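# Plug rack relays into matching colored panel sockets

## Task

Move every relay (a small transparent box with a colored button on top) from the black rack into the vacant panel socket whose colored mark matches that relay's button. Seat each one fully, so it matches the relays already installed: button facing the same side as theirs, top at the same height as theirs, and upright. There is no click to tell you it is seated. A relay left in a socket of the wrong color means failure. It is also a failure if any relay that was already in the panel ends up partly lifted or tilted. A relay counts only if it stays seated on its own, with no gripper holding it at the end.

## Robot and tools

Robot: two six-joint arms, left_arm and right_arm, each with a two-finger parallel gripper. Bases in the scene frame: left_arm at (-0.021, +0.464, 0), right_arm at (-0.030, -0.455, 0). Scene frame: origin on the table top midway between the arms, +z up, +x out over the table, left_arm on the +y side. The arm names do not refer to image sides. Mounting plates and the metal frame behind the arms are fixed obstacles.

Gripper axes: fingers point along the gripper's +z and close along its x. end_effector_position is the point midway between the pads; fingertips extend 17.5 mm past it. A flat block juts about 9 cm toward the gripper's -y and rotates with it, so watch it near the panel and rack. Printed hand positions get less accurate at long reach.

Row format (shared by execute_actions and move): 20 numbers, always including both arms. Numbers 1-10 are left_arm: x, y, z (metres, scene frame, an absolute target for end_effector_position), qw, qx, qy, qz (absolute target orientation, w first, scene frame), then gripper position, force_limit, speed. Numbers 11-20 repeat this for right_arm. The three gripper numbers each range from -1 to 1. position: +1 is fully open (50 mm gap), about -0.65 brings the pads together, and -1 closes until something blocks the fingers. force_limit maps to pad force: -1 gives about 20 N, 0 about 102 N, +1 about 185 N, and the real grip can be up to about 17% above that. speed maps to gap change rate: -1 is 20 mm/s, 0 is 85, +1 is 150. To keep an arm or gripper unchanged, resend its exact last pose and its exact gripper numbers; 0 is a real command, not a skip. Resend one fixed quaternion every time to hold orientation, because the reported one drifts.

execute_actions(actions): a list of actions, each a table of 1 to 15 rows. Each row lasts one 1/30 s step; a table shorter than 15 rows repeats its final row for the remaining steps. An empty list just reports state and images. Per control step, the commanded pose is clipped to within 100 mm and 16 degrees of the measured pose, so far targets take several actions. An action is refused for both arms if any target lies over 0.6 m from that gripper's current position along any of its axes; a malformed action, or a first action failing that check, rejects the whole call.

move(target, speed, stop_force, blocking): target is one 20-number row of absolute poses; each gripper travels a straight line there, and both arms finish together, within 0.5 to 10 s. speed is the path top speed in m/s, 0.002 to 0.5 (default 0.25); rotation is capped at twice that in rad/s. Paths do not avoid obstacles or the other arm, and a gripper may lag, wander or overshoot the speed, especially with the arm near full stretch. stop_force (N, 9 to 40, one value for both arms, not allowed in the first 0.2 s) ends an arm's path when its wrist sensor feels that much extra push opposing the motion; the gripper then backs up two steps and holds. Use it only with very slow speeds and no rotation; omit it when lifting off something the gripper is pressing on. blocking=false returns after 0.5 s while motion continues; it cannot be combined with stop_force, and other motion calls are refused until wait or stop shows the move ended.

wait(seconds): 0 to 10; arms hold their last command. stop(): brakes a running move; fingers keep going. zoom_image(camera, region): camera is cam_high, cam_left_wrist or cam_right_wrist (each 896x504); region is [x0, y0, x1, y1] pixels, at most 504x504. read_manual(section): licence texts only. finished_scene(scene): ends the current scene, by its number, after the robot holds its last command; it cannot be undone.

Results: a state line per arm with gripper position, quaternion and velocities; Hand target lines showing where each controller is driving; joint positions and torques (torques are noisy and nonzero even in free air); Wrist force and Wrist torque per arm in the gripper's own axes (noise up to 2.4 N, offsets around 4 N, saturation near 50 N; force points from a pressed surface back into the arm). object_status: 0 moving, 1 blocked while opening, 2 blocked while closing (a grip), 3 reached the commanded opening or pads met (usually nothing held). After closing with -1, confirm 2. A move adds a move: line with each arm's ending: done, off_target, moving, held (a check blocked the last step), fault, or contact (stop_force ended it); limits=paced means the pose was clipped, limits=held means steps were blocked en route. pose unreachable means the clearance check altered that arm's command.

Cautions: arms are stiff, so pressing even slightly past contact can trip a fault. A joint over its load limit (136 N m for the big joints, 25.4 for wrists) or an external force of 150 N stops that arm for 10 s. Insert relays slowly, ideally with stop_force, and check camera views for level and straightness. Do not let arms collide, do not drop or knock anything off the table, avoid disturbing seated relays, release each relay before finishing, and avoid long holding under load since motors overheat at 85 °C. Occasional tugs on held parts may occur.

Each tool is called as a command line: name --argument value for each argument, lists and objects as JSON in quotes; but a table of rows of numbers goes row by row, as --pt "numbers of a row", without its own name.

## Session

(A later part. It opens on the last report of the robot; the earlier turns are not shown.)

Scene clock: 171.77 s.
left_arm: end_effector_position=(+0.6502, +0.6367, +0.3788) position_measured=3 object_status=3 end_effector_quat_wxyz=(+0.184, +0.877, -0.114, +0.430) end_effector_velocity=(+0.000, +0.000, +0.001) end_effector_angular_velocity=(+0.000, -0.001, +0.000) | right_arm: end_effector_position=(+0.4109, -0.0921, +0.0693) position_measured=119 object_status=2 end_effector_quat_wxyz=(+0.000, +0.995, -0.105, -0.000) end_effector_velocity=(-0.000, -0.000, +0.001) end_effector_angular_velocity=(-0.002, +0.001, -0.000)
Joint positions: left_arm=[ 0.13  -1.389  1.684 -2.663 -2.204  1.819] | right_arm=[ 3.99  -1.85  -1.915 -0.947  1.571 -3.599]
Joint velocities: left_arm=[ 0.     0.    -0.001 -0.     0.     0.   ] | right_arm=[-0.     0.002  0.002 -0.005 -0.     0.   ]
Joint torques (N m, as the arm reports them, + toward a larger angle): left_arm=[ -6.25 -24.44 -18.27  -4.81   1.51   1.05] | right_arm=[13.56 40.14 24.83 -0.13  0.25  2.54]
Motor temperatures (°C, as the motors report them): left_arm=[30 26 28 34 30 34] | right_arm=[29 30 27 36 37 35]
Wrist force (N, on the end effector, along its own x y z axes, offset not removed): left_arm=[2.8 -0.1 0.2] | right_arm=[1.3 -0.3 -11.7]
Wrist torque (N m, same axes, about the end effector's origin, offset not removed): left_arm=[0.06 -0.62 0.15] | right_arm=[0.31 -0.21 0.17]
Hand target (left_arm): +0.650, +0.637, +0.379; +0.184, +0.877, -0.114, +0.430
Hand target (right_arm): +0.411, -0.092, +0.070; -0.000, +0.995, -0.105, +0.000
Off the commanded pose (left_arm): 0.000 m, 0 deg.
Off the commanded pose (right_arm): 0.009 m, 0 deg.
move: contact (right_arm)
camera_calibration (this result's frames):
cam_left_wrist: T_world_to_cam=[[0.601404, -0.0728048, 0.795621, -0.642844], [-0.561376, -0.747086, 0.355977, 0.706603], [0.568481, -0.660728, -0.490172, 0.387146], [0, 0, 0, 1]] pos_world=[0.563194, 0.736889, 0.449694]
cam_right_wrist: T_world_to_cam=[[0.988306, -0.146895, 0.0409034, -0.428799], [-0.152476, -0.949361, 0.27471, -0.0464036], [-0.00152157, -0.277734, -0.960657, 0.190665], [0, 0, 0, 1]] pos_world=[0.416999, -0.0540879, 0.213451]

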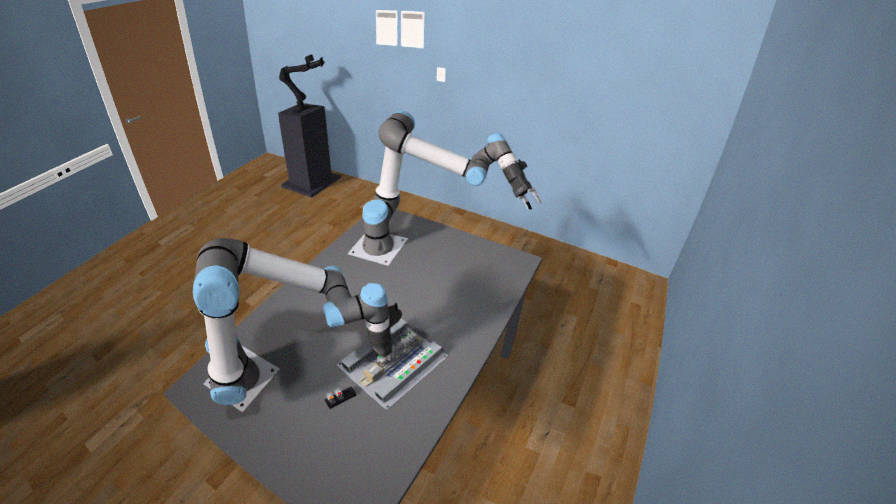

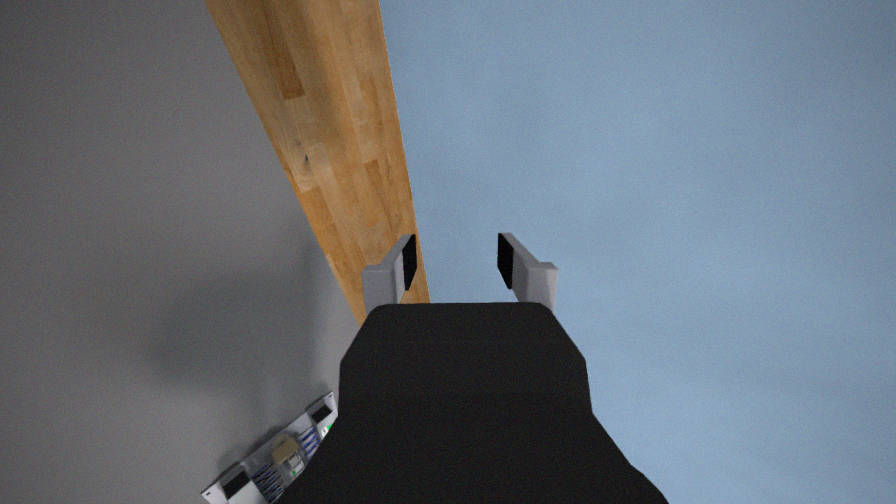

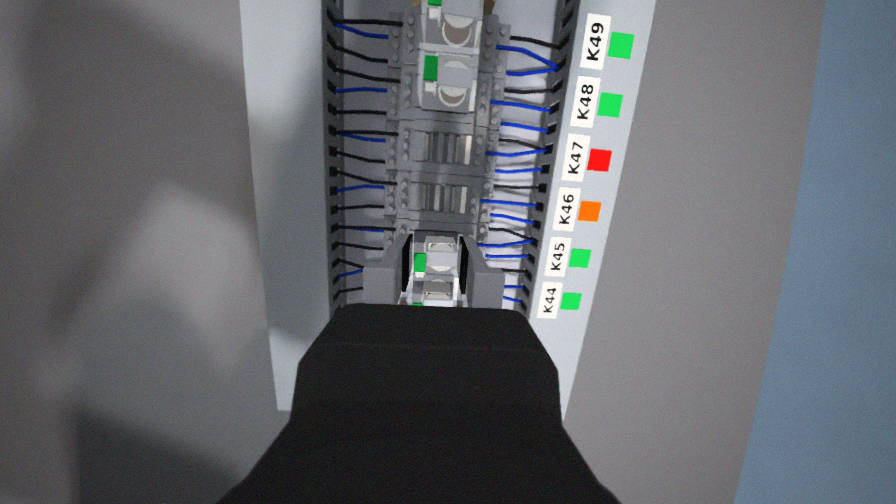

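move --target '[0.6502,0.6367,0.3788,0.184,0.877,-0.114,0.430,1,0,0, 0.411,-0.092,0.058,0,0.9945,-0.1045,0,-1,-0.3,-0.3]' --speed 0.004 --stop_force 20

Scene clock: 188.27 s.
left_arm: end_effector_position=(+0.6502, +0.6367, +0.3788) position_measured=3 object_status=3 end_effector_quat_wxyz=(+0.184, +0.877, -0.114, +0.430) end_effector_velocity=(+0.000, -0.001, -0.000) end_effector_angular_velocity=(+0.000, +0.000, -0.001) | right_arm: end_effector_position=(+0.4110, -0.0919, +0.0691) position_measured=119 object_status=2 end_effector_quat_wxyz=(-0.000, +0.995, -0.105, +0.000) end_effector_velocity=(-0.001, -0.001, +0.001) end_effector_angular_velocity=(-0.001, +0.001, +0.000)
Joint positions: left_arm=[ 0.13  -1.389  1.684 -2.663 -2.204  1.819] | right_arm=[ 3.99  -1.85  -1.916 -0.946  1.571 -3.599]
Joint velocities: left_arm=[-0.001 -0.     0.     0.     0.     0.   ] | right_arm=[ 0.     0.002 -0.    -0.004  0.    -0.   ]
Joint torques (N m, as the arm reports them, + toward a larger angle): left_arm=[ -6.37 -24.76 -18.83  -4.88   1.2    1.2 ] | right_arm=[ 7.15 36.41 25.13  0.95 -1.58  1.21]
Motor temperatures (°C, as the motors report them): left_arm=[30 26 28 34 30 34] | right_arm=[29 30 27 36 37 35]
Wrist force (N, on the end effector, along its own x y z axes, offset not removed): left_arm=[3.4 0.2 1.6] | right_arm=[-3.3 5.5 -19.7]
Wrist torque (N m, same axes, about the end effector's origin, offset not removed): left_arm=[0.12 -0.70 0.01] | right_arm=[0.28 -0.42 0.11]
Hand target (left_arm): +0.650, +0.637, +0.379; +0.184, +0.877, -0.114, +0.430
Hand target (right_arm): +0.411, -0.092, +0.070; -0.000, +0.995, -0.105, +0.000
Off the commanded pose (left_arm): 0.000 m, 0 deg.
Off the commanded pose (right_arm): 0.011 m, 0 deg.
move: contact (right_arm)
camera_calibration (this result's frames):
cam_left_wrist: T_world_to_cam=[[0.601404, -0.0728049, 0.795621, -0.642844], [-0.561376, -0.747086, 0.355976, 0.706603], [0.568481, -0.660728, -0.490172, 0.387146], [0, 0, 0, 1]] pos_world=[0.563194, 0.736889, 0.449694]
cam_right_wrist: T_world_to_cam=[[0.988282, -0.146923, 0.0413739, -0.428943], [-0.152634, -0.949546, 0.273981, -0.0460604], [-0.000967647, -0.277085, -0.960845, 0.190388], [0, 0, 0, 1]] pos_world=[0.41707, -0.0540043, 0.2133]

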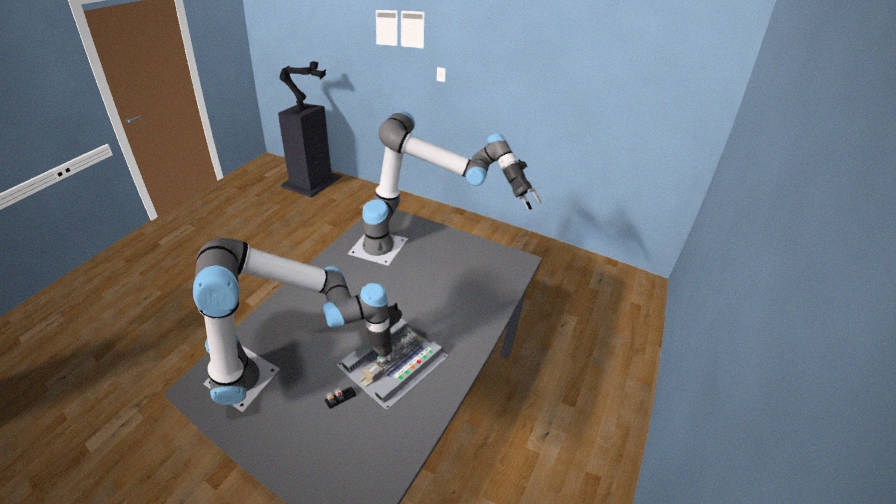

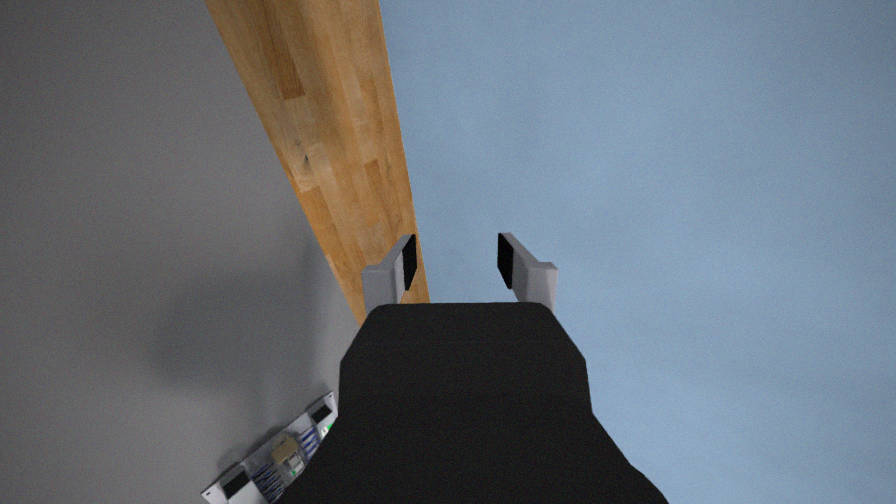

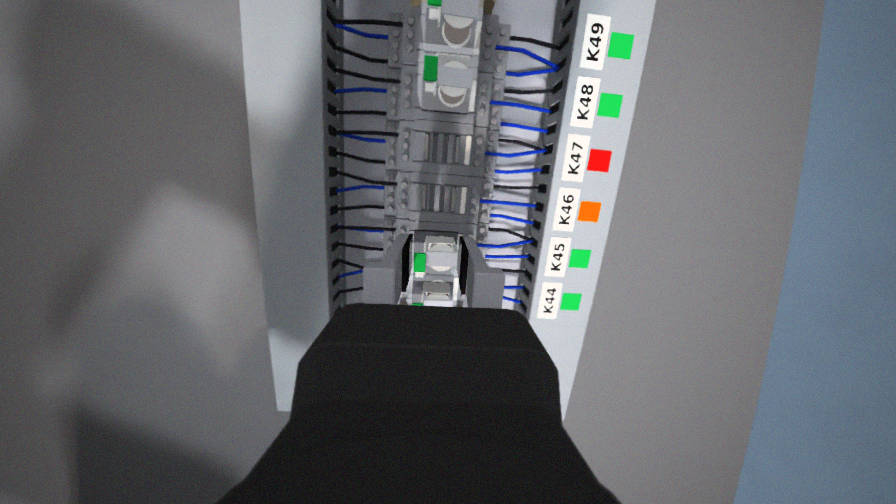

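zoom_image --camera "cam_right_wrist" --region '[400, 30, 500, 130]'

zoom_image --camera "cam_right_wrist" --region '[390, 210, 490, 310]'

Region (400, 30, 500, 130) of cam_right_wrist's 896x504 image, scaled by 5.040, with more detail than that image has.

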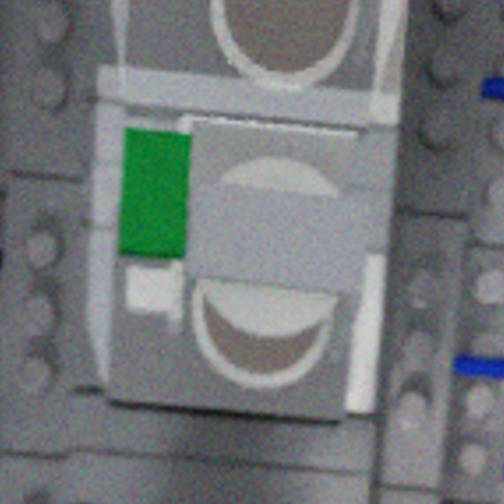

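Region (390, 210, 490, 310) of cam_right_wrist's 896x504 image, scaled by 5.040, with more detail than that image has.

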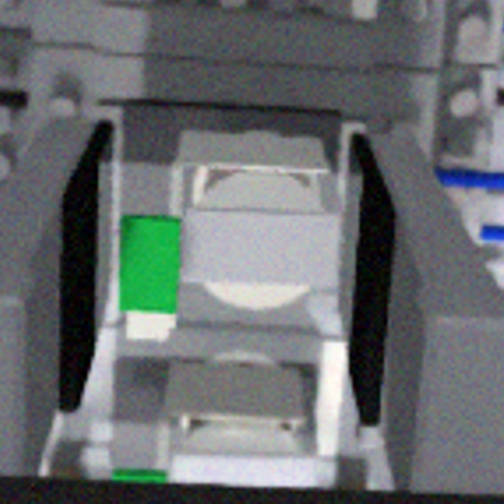

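wait --seconds 0

wait --seconds 0

Scene clock: 208.17 s.
left_arm: end_effector_position=(+0.6502, +0.6367, +0.3788) position_measured=3 object_status=3 end_effector_quat_wxyz=(+0.184, +0.877, -0.114, +0.430) end_effector_velocity=(-0.000, -0.000, -0.001) end_effector_angular_velocity=(-0.000, +0.002, -0.000) | right_arm: end_effector_position=(+0.4111, -0.0918, +0.0695) position_measured=119 object_status=2 end_effector_quat_wxyz=(-0.000, +0.995, -0.105, +0.000) end_effector_velocity=(-0.000, +0.000, -0.000) end_effector_angular_velocity=(-0.000, +0.000, -0.000)
Joint positions: left_arm=[ 0.13  -1.389  1.684 -2.663 -2.204  1.819] | right_arm=[ 3.99  -1.85  -1.915 -0.946  1.571 -3.599]
Joint velocities: left_arm=[-0.     0.     0.002  0.     0.     0.   ] | right_arm=[-0.    -0.001 -0.     0.001  0.     0.   ]
Joint torques (N m, as the arm reports them, + toward a larger angle): left_arm=[ -7.62 -25.62 -19.87  -4.85   1.36   1.3 ] | right_arm=[ 7.06 49.28 34.99  5.84 -1.64  0.98]
Motor temperatures (°C, as the motors report them): left_arm=[30 26 28 34 30 34] | right_arm=[29 30 27 36 37 35]
Wrist force (N, on the end effector, along its own x y z axes, offset not removed): left_arm=[3.2 -0.7 0.3] | right_arm=[-1.7 1.4 2.9]
Wrist torque (N m, same axes, about the end effector's origin, offset not removed): left_arm=[-0.08 -0.68 -0.01] | right_arm=[0.10 -0.28 0.06]
Hand target (left_arm): +0.650, +0.637, +0.379; +0.184, +0.877, -0.114, +0.430
Hand target (right_arm): +0.411, -0.092, +0.070; -0.000, +0.995, -0.105, +0.000
Off the commanded pose (left_arm): 0.000 m, 0 deg.
Off the commanded pose (right_arm): 0.012 m, 0 deg.
camera_calibration (this result's frames):
cam_left_wrist: T_world_to_cam=[[0.601404, -0.0728049, 0.795621, -0.642844], [-0.561376, -0.747086, 0.355977, 0.706603], [0.56848, -0.660728, -0.490172, 0.387146], [0, 0, 0, 1]] pos_world=[0.563194, 0.736889, 0.449694]
cam_right_wrist: T_world_to_cam=[[0.988272, -0.146937, 0.0415706, -0.429037], [-0.152702, -0.949631, 0.273647, -0.0460056], [-0.00073201, -0.276785, -0.960931, 0.190715], [0, 0, 0, 1]] pos_world=[0.417119, -0.0539423, 0.213689]

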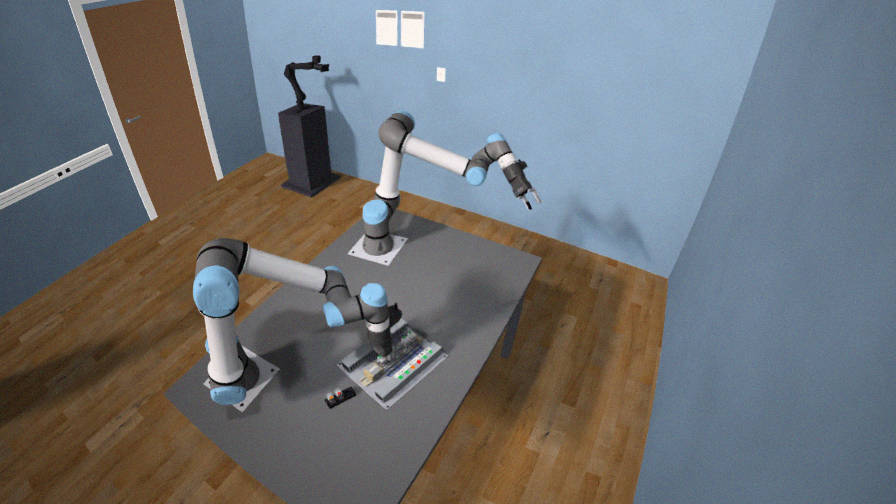

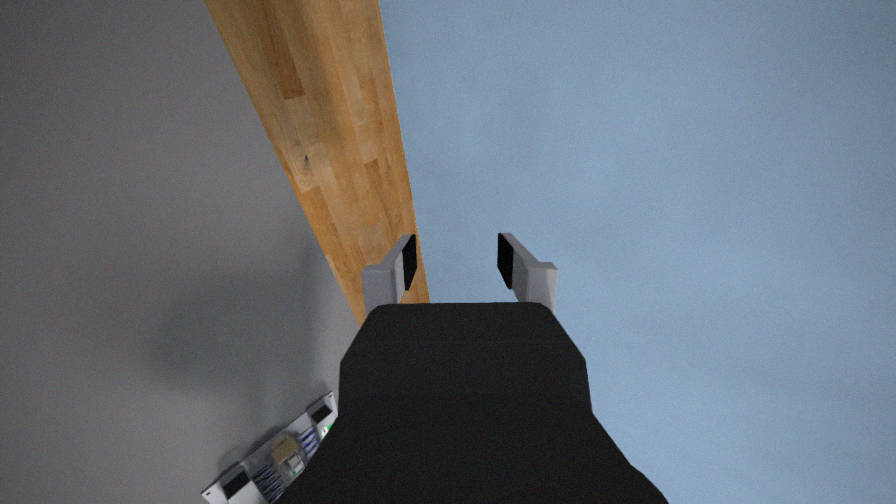

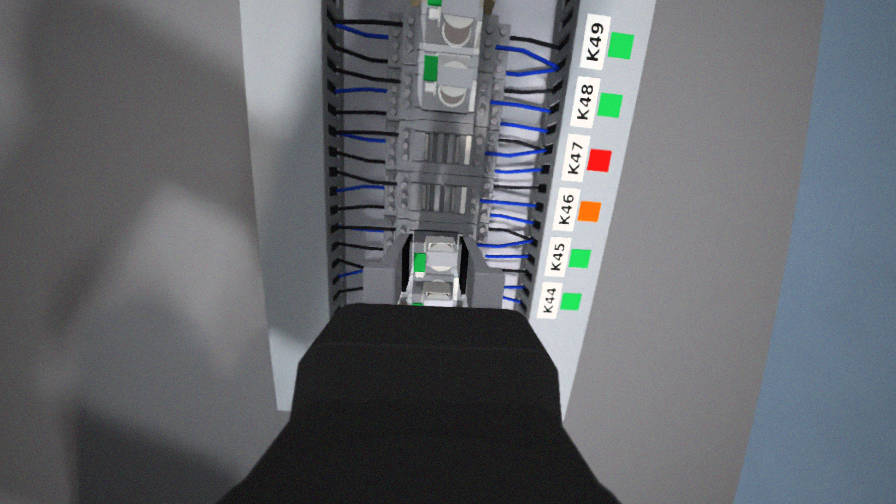

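Scene clock: 208.17 s.
left_arm: end_effector_position=(+0.6502, +0.6367, +0.3788) position_measured=3 object_status=3 end_effector_quat_wxyz=(+0.184, +0.877, -0.114, +0.430) end_effector_velocity=(-0.000, -0.000, -0.001) end_effector_angular_velocity=(-0.000, +0.002, -0.000) | right_arm: end_effector_position=(+0.4111, -0.0918, +0.0695) position_measured=119 object_status=2 end_effector_quat_wxyz=(-0.000, +0.995, -0.105, +0.000) end_effector_velocity=(-0.000, +0.000, -0.000) end_effector_angular_velocity=(-0.000, +0.000, -0.000)
Joint positions: left_arm=[ 0.13  -1.389  1.684 -2.663 -2.204  1.819] | right_arm=[ 3.99  -1.85  -1.915 -0.946  1.571 -3.599]
Joint velocities: left_arm=[-0.     0.     0.002  0.     0.     0.   ] | right_arm=[-0.    -0.001 -0.     0.001  0.     0.   ]
Joint torques (N m, as the arm reports them, + toward a larger angle): left_arm=[ -7.62 -25.62 -19.87  -4.85   1.36   1.3 ] | right_arm=[ 7.06 49.28 34.99  5.84 -1.64  0.98]
Motor temperatures (°C, as the motors report them): left_arm=[30 26 28 34 30 34] | right_arm=[29 30 27 36 37 35]
Wrist force (N, on the end effector, along its own x y z axes, offset not removed): left_arm=[3.2 -0.7 0.3] | right_arm=[-1.7 1.4 2.9]
Wrist torque (N m, same axes, about the end effector's origin, offset not removed): left_arm=[-0.08 -0.68 -0.01] | right_arm=[0.10 -0.28 0.06]
Hand target (left_arm): +0.650, +0.637, +0.379; +0.184, +0.877, -0.114, +0.430
Hand target (right_arm): +0.411, -0.092, +0.070; -0.000, +0.995, -0.105, +0.000
Off the commanded pose (left_arm): 0.000 m, 0 deg.
Off the commanded pose (right_arm): 0.012 m, 0 deg.
camera_calibration (this result's frames):
cam_left_wrist: T_world_to_cam=[[0.601404, -0.0728049, 0.795621, -0.642844], [-0.561376, -0.747086, 0.355977, 0.706603], [0.56848, -0.660728, -0.490172, 0.387146], [0, 0, 0, 1]] pos_world=[0.563194, 0.736889, 0.449694]
cam_right_wrist: T_world_to_cam=[[0.988272, -0.146937, 0.0415706, -0.429037], [-0.152702, -0.949631, 0.273647, -0.0460056], [-0.00073201, -0.276785, -0.960931, 0.190715], [0, 0, 0, 1]] pos_world=[0.417119, -0.0539423, 0.213689]

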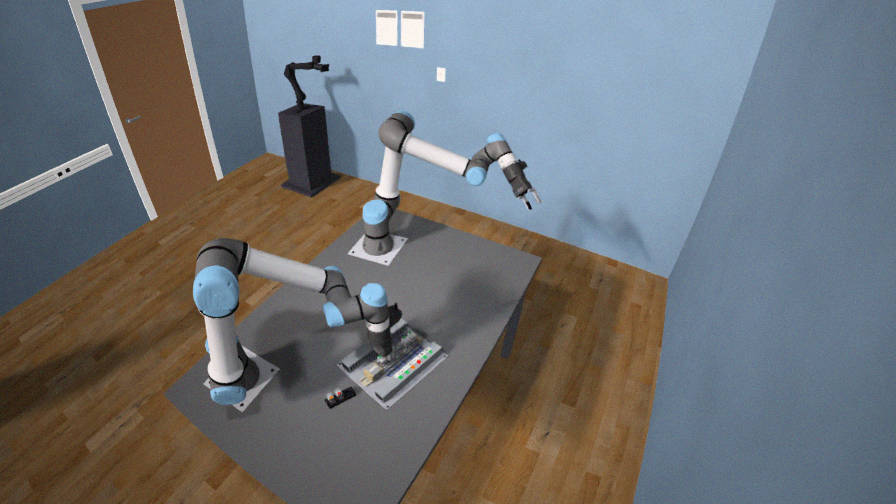

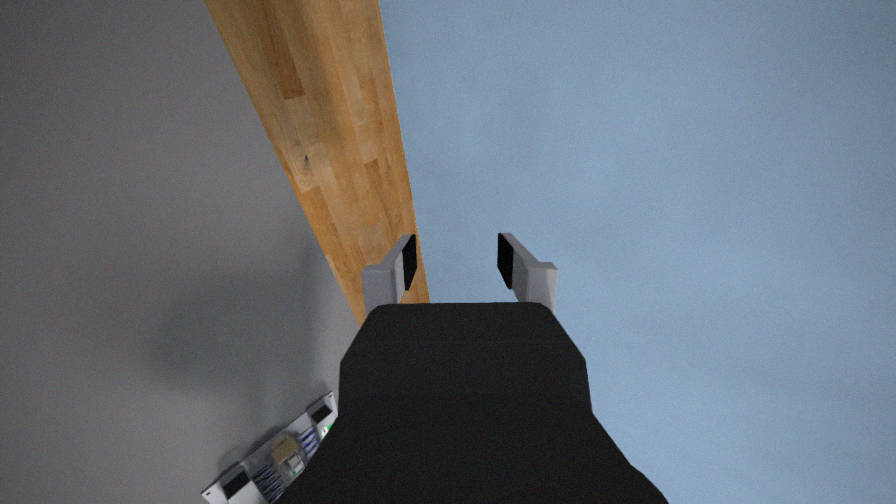

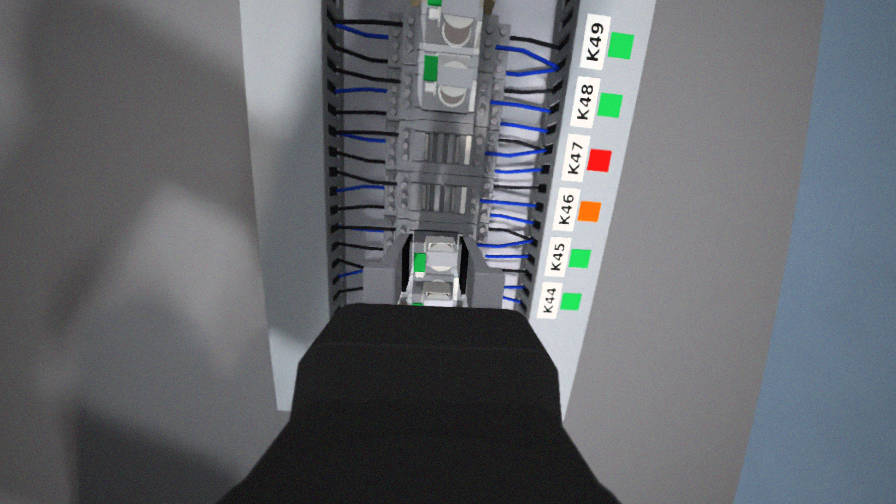

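move --target '[0.6502,0.6367,0.3788,0.184,0.877,-0.114,0.430,1,0,0, 0.411,-0.092,0.060,0,0.9945,-0.1045,0,-1,-0.3,-0.3]' --speed 0.003 --stop_force 38

Scene clock: 221.57 s.
left_arm: end_effector_position=(+0.6502, +0.6367, +0.3788) position_measured=3 object_status=3 end_effector_quat_wxyz=(+0.184, +0.877, -0.114, +0.430) end_effector_velocity=(-0.000, +0.000, -0.000) end_effector_angular_velocity=(-0.000, -0.000, +0.000) | right_arm: end_effector_position=(+0.4110, -0.0919, +0.0645) position_measured=119 object_status=2 end_effector_quat_wxyz=(-0.000, +0.995, -0.105, +0.000) end_effector_velocity=(-0.001, -0.001, -0.000) end_effector_angular_velocity=(-0.004, +0.003, +0.000)
Joint positions: left_arm=[ 0.13  -1.389  1.684 -2.663 -2.204  1.819] | right_arm=[ 3.99  -1.857 -1.921 -0.934  1.571 -3.599]
Joint velocities: left_arm=[ 0.001 -0.     0.    -0.    -0.    -0.   ] | right_arm=[ 0.     0.     0.    -0.005  0.     0.   ]
Joint torques (N m, as the arm reports them, + toward a larger angle): left_arm=[ -6.23 -25.68 -19.26  -4.76   1.33   1.51] | right_arm=[ 6.78 15.3   6.06 -0.76 -2.18  0.9 ]
Motor temperatures (°C, as the motors report them): left_arm=[30 26 28 34 30 34] | right_arm=[29 30 27 36 37 35]
Wrist force (N, on the end effector, along its own x y z axes, offset not removed): left_arm=[3.2 -0.5 0.3] | right_arm=[-8.4 9.1 -49.6]
Wrist torque (N m, same axes, about the end effector's origin, offset not removed): left_arm=[-0.01 -0.62 0.06] | right_arm=[0.10 -0.54 0.17]
Hand target (left_arm): +0.650, +0.637, +0.379; +0.184, +0.877, -0.114, +0.430
Hand target (right_arm): +0.411, -0.092, +0.065; -0.000, +0.995, -0.105, +0.000
Off the commanded pose (left_arm): 0.000 m, 0 deg.
Off the commanded pose (right_arm): 0.004 m, 0 deg.
move: contact (right_arm)
camera_calibration (this result's frames):
cam_left_wrist: T_world_to_cam=[[0.601404, -0.0728046, 0.795621, -0.642844], [-0.561376, -0.747086, 0.355977, 0.706603], [0.568481, -0.660728, -0.490172, 0.387146], [0, 0, 0, 1]] pos_world=[0.563194, 0.736889, 0.449694]
cam_right_wrist: T_world_to_cam=[[0.988286, -0.146919, 0.0413089, -0.428745], [-0.152612, -0.949518, 0.274091, -0.0448022], [-0.00104558, -0.277184, -0.960816, 0.185939], [0, 0, 0, 1]] pos_world=[0.41708, -0.0539921, 0.208644]

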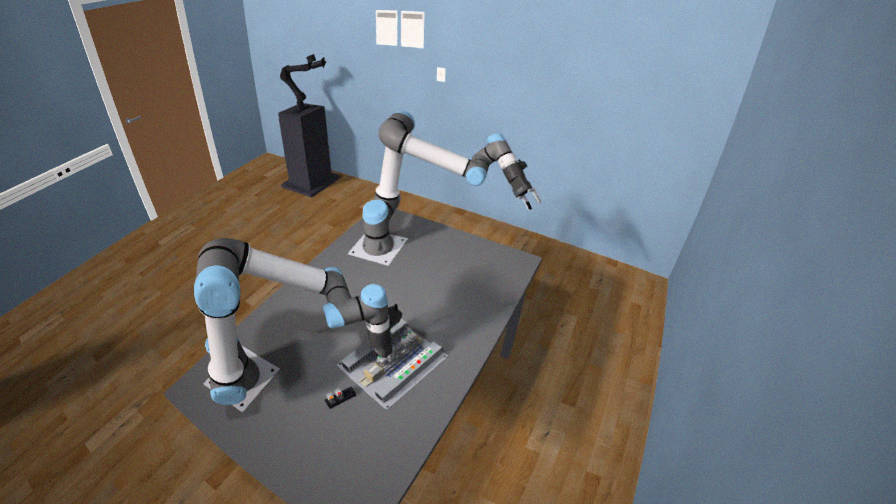

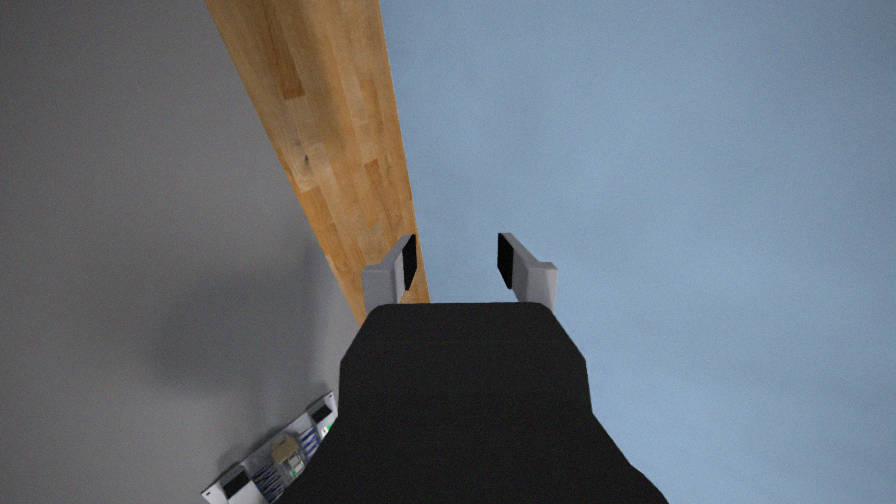

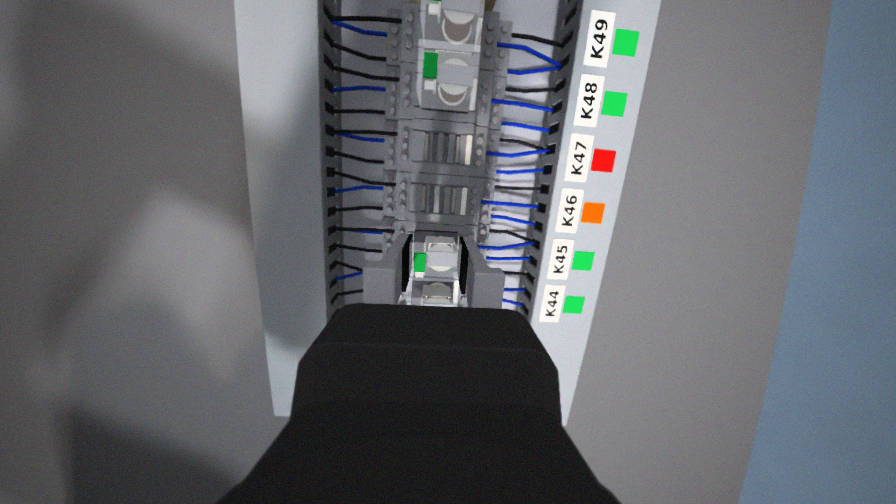

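zoom_image --camera "cam_right_wrist" --region '[390, 210, 490, 310]'

Region (390, 210, 490, 310) of cam_right_wrist's 896x504 image, scaled by 5.040, with more detail than that image has.

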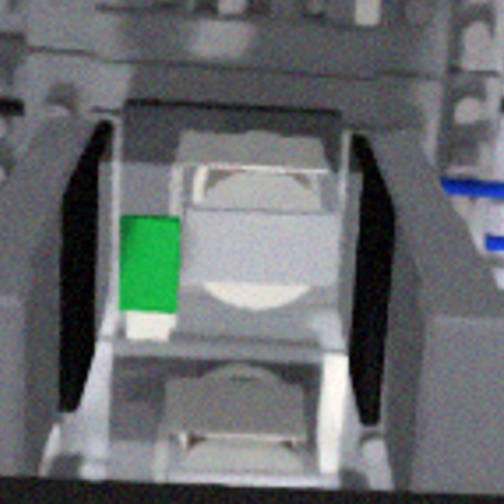

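move --target '[0.6502,0.6367,0.3788,0.184,0.877,-0.114,0.430,1,0,0, 0.411,-0.092,0.058,0,0.9945,-0.1045,0,-1,-0.3,-0.3]' --speed 0.002 --stop_force 38

Scene clock: 229.73 s.
left_arm: end_effector_position=(+0.6502, +0.6367, +0.3788) position_measured=3 object_status=3 end_effector_quat_wxyz=(+0.184, +0.877, -0.114, +0.430) end_effector_velocity=(-0.000, +0.000, -0.000) end_effector_angular_velocity=(-0.001, +0.000, +0.000) | right_arm: end_effector_position=(+0.4111, -0.0918, +0.0644) position_measured=119 object_status=2 end_effector_quat_wxyz=(-0.000, +0.995, -0.105, +0.000) end_effector_velocity=(-0.000, -0.000, -0.000) end_effector_angular_velocity=(-0.001, +0.001, +0.000)
Joint positions: left_arm=[ 0.13  -1.389  1.684 -2.663 -2.204  1.819] | right_arm=[ 3.99  -1.858 -1.921 -0.933  1.571 -3.599]
Joint velocities: left_arm=[ 0.001  0.     0.     0.    -0.001 -0.   ] | right_arm=[-0.    -0.     0.    -0.001  0.    -0.   ]
Joint torques (N m, as the arm reports them, + toward a larger angle): left_arm=[ -6.59 -26.13 -20.04  -4.6    1.24   1.34] | right_arm=[ 5.77  8.94  6.71  0.2  -2.08  0.85]
Motor temperatures (°C, as the motors report them): left_arm=[30 26 28 34 30 34] | right_arm=[29 30 27 36 37 35]
Wrist force (N, on the end effector, along its own x y z axes, offset not removed): left_arm=[2.8 0.0 -0.2] | right_arm=[-13.2 15.3 -50.0]
Wrist torque (N m, same axes, about the end effector's origin, offset not removed): left_arm=[0.05 -0.65 0.10] | right_arm=[0.00 -0.63 0.14]
Hand target (left_arm): +0.650, +0.637, +0.379; +0.184, +0.877, -0.114, +0.430
Hand target (right_arm): +0.411, -0.092, +0.065; -0.000, +0.995, -0.105, +0.000
Off the commanded pose (left_arm): 0.000 m, 0 deg.
Off the commanded pose (right_arm): 0.006 m, 0 deg.
move: contact (right_arm)
camera_calibration (this result's frames):
cam_left_wrist: T_world_to_cam=[[0.601404, -0.0728051, 0.795621, -0.642844], [-0.561376, -0.747086, 0.355976, 0.706603], [0.56848, -0.660728, -0.490172, 0.387146], [0, 0, 0, 1]] pos_world=[0.563194, 0.736889, 0.449694]
cam_right_wrist: T_world_to_cam=[[0.988271, -0.146938, 0.0415945, -0.428833], [-0.15271, -0.949642, 0.273606, -0.0445981], [-0.000703195, -0.276749, -0.960942, 0.185825], [0, 0, 0, 1]] pos_world=[0.417123, -0.0539371, 0.208607]

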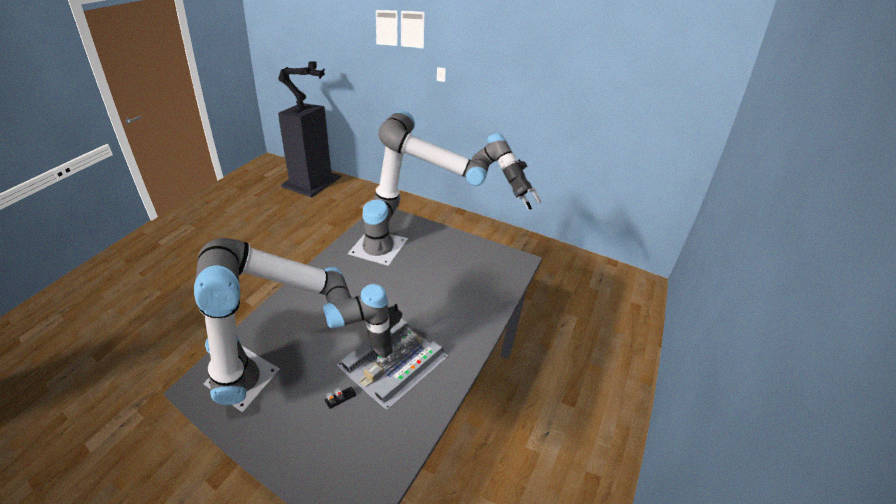

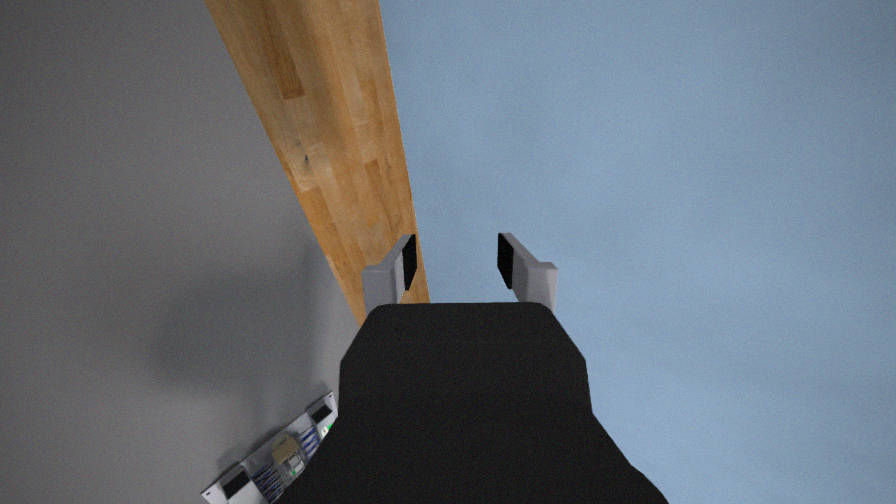

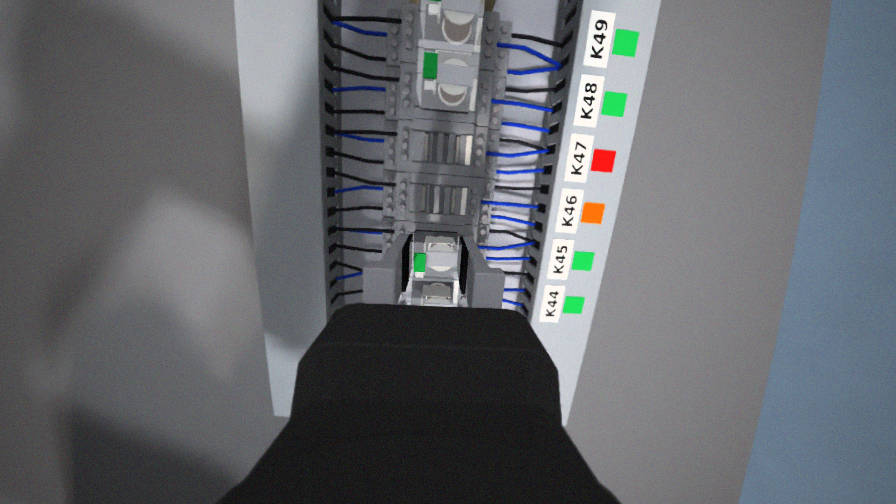

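execute_actions --actions '[[[0.6502,0.6367,0.3788,0.184,0.877,-0.114,0.430,1,0,0, 0.411,-0.092,0.0652,0,0.9945,-0.1045,0,-1,-0.3,-0.3]],[[0.6502,0.6367,0.3788,0.184,0.877,-0.114,0.430,1,0,0, 0.411,-0.092,0.0652,0,0.9945,-0.1045,0,0.5,-0.3,0]]]'

Scene clock: 234.23 s.
left_arm: end_effector_position=(+0.6502, +0.6367, +0.3788) position_measured=3 object_status=3 end_effector_quat_wxyz=(+0.184, +0.877, -0.114, +0.430) end_effector_velocity=(+0.001, +0.000, +0.001) end_effector_angular_velocity=(+0.001, -0.002, +0.001) | right_arm: end_effector_position=(+0.4110, -0.0920, +0.0652) position_measured=78 object_status=3 end_effector_quat_wxyz=(+0.000, +0.995, -0.105, +0.000) end_effector_velocity=(+0.000, +0.000, +0.000) end_effector_angular_velocity=(+0.001, -0.001, +0.000)
Joint positions: left_arm=[ 0.13  -1.389  1.684 -2.663 -2.204  1.819] | right_arm=[ 3.99  -1.856 -1.92  -0.936  1.571 -3.599]
Joint velocities: left_arm=[-0.     0.    -0.002  0.     0.001 -0.   ] | right_arm=[ 0.  0.  0.  0. -0.  0.]
Joint torques (N m, as the arm reports them, + toward a larger angle): left_arm=[ -6.47 -25.42 -20.05  -4.68   1.49   1.21] | right_arm=[ 4.52 48.15 33.05  4.9   1.    0.69]
Motor temperatures (°C, as the motors report them): left_arm=[30 26 28 34 30 34] | right_arm=[29 30 27 36 37 35]
Wrist force (N, on the end effector, along its own x y z axes, offset not removed): left_arm=[2.4 0.3 1.1] | right_arm=[1.5 0.4 0.7]
Wrist torque (N m, same axes, about the end effector's origin, offset not removed): left_arm=[0.09 -0.59 0.02] | right_arm=[0.23 -0.29 0.07]
Hand target (left_arm): +0.650, +0.637, +0.379; +0.184, +0.877, -0.114, +0.430
Hand target (right_arm): +0.411, -0.092, +0.065; +0.000, +0.995, -0.105, +0.000
Off the commanded pose (left_arm): 0.000 m, 0 deg.
Off the commanded pose (right_arm): 0.000 m, 0 deg.
camera_calibration (this result's frames):
cam_left_wrist: T_world_to_cam=[[0.601404, -0.0728051, 0.795621, -0.642844], [-0.561376, -0.747086, 0.355976, 0.706603], [0.56848, -0.660728, -0.490172, 0.387146], [0, 0, 0, 1]] pos_world=[0.563194, 0.736889, 0.449694]
cam_right_wrist: T_world_to_cam=[[0.988292, -0.146901, 0.0412138, -0.428761], [-0.152568, -0.949399, 0.274527, -0.0451203], [-0.00119986, -0.2776, -0.960696, 0.186606], [0, 0, 0, 1]] pos_world=[0.417081, -0.0540205, 0.209329]

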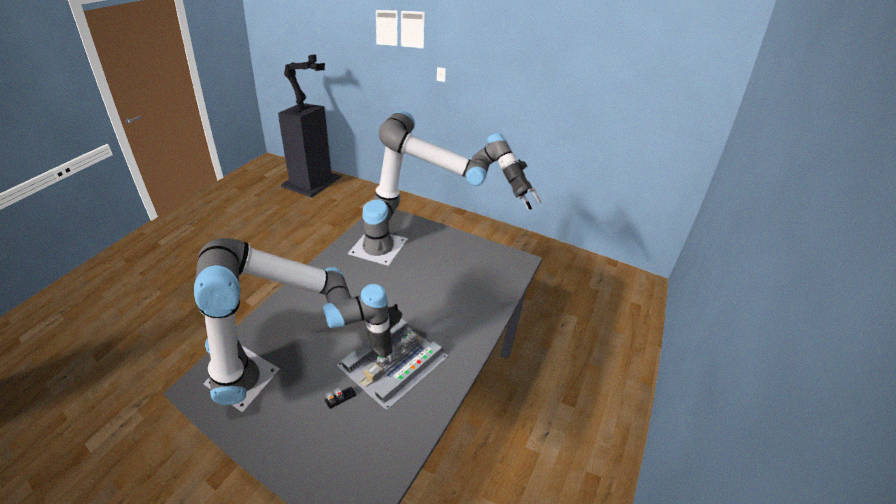

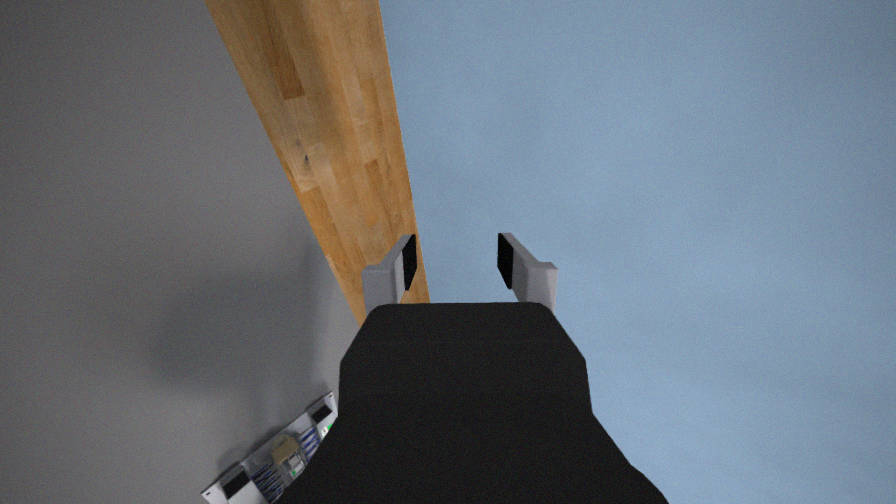

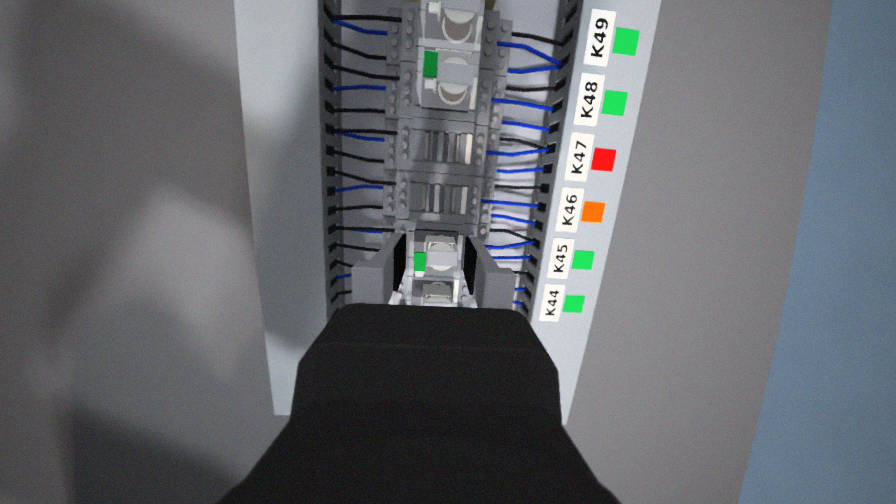

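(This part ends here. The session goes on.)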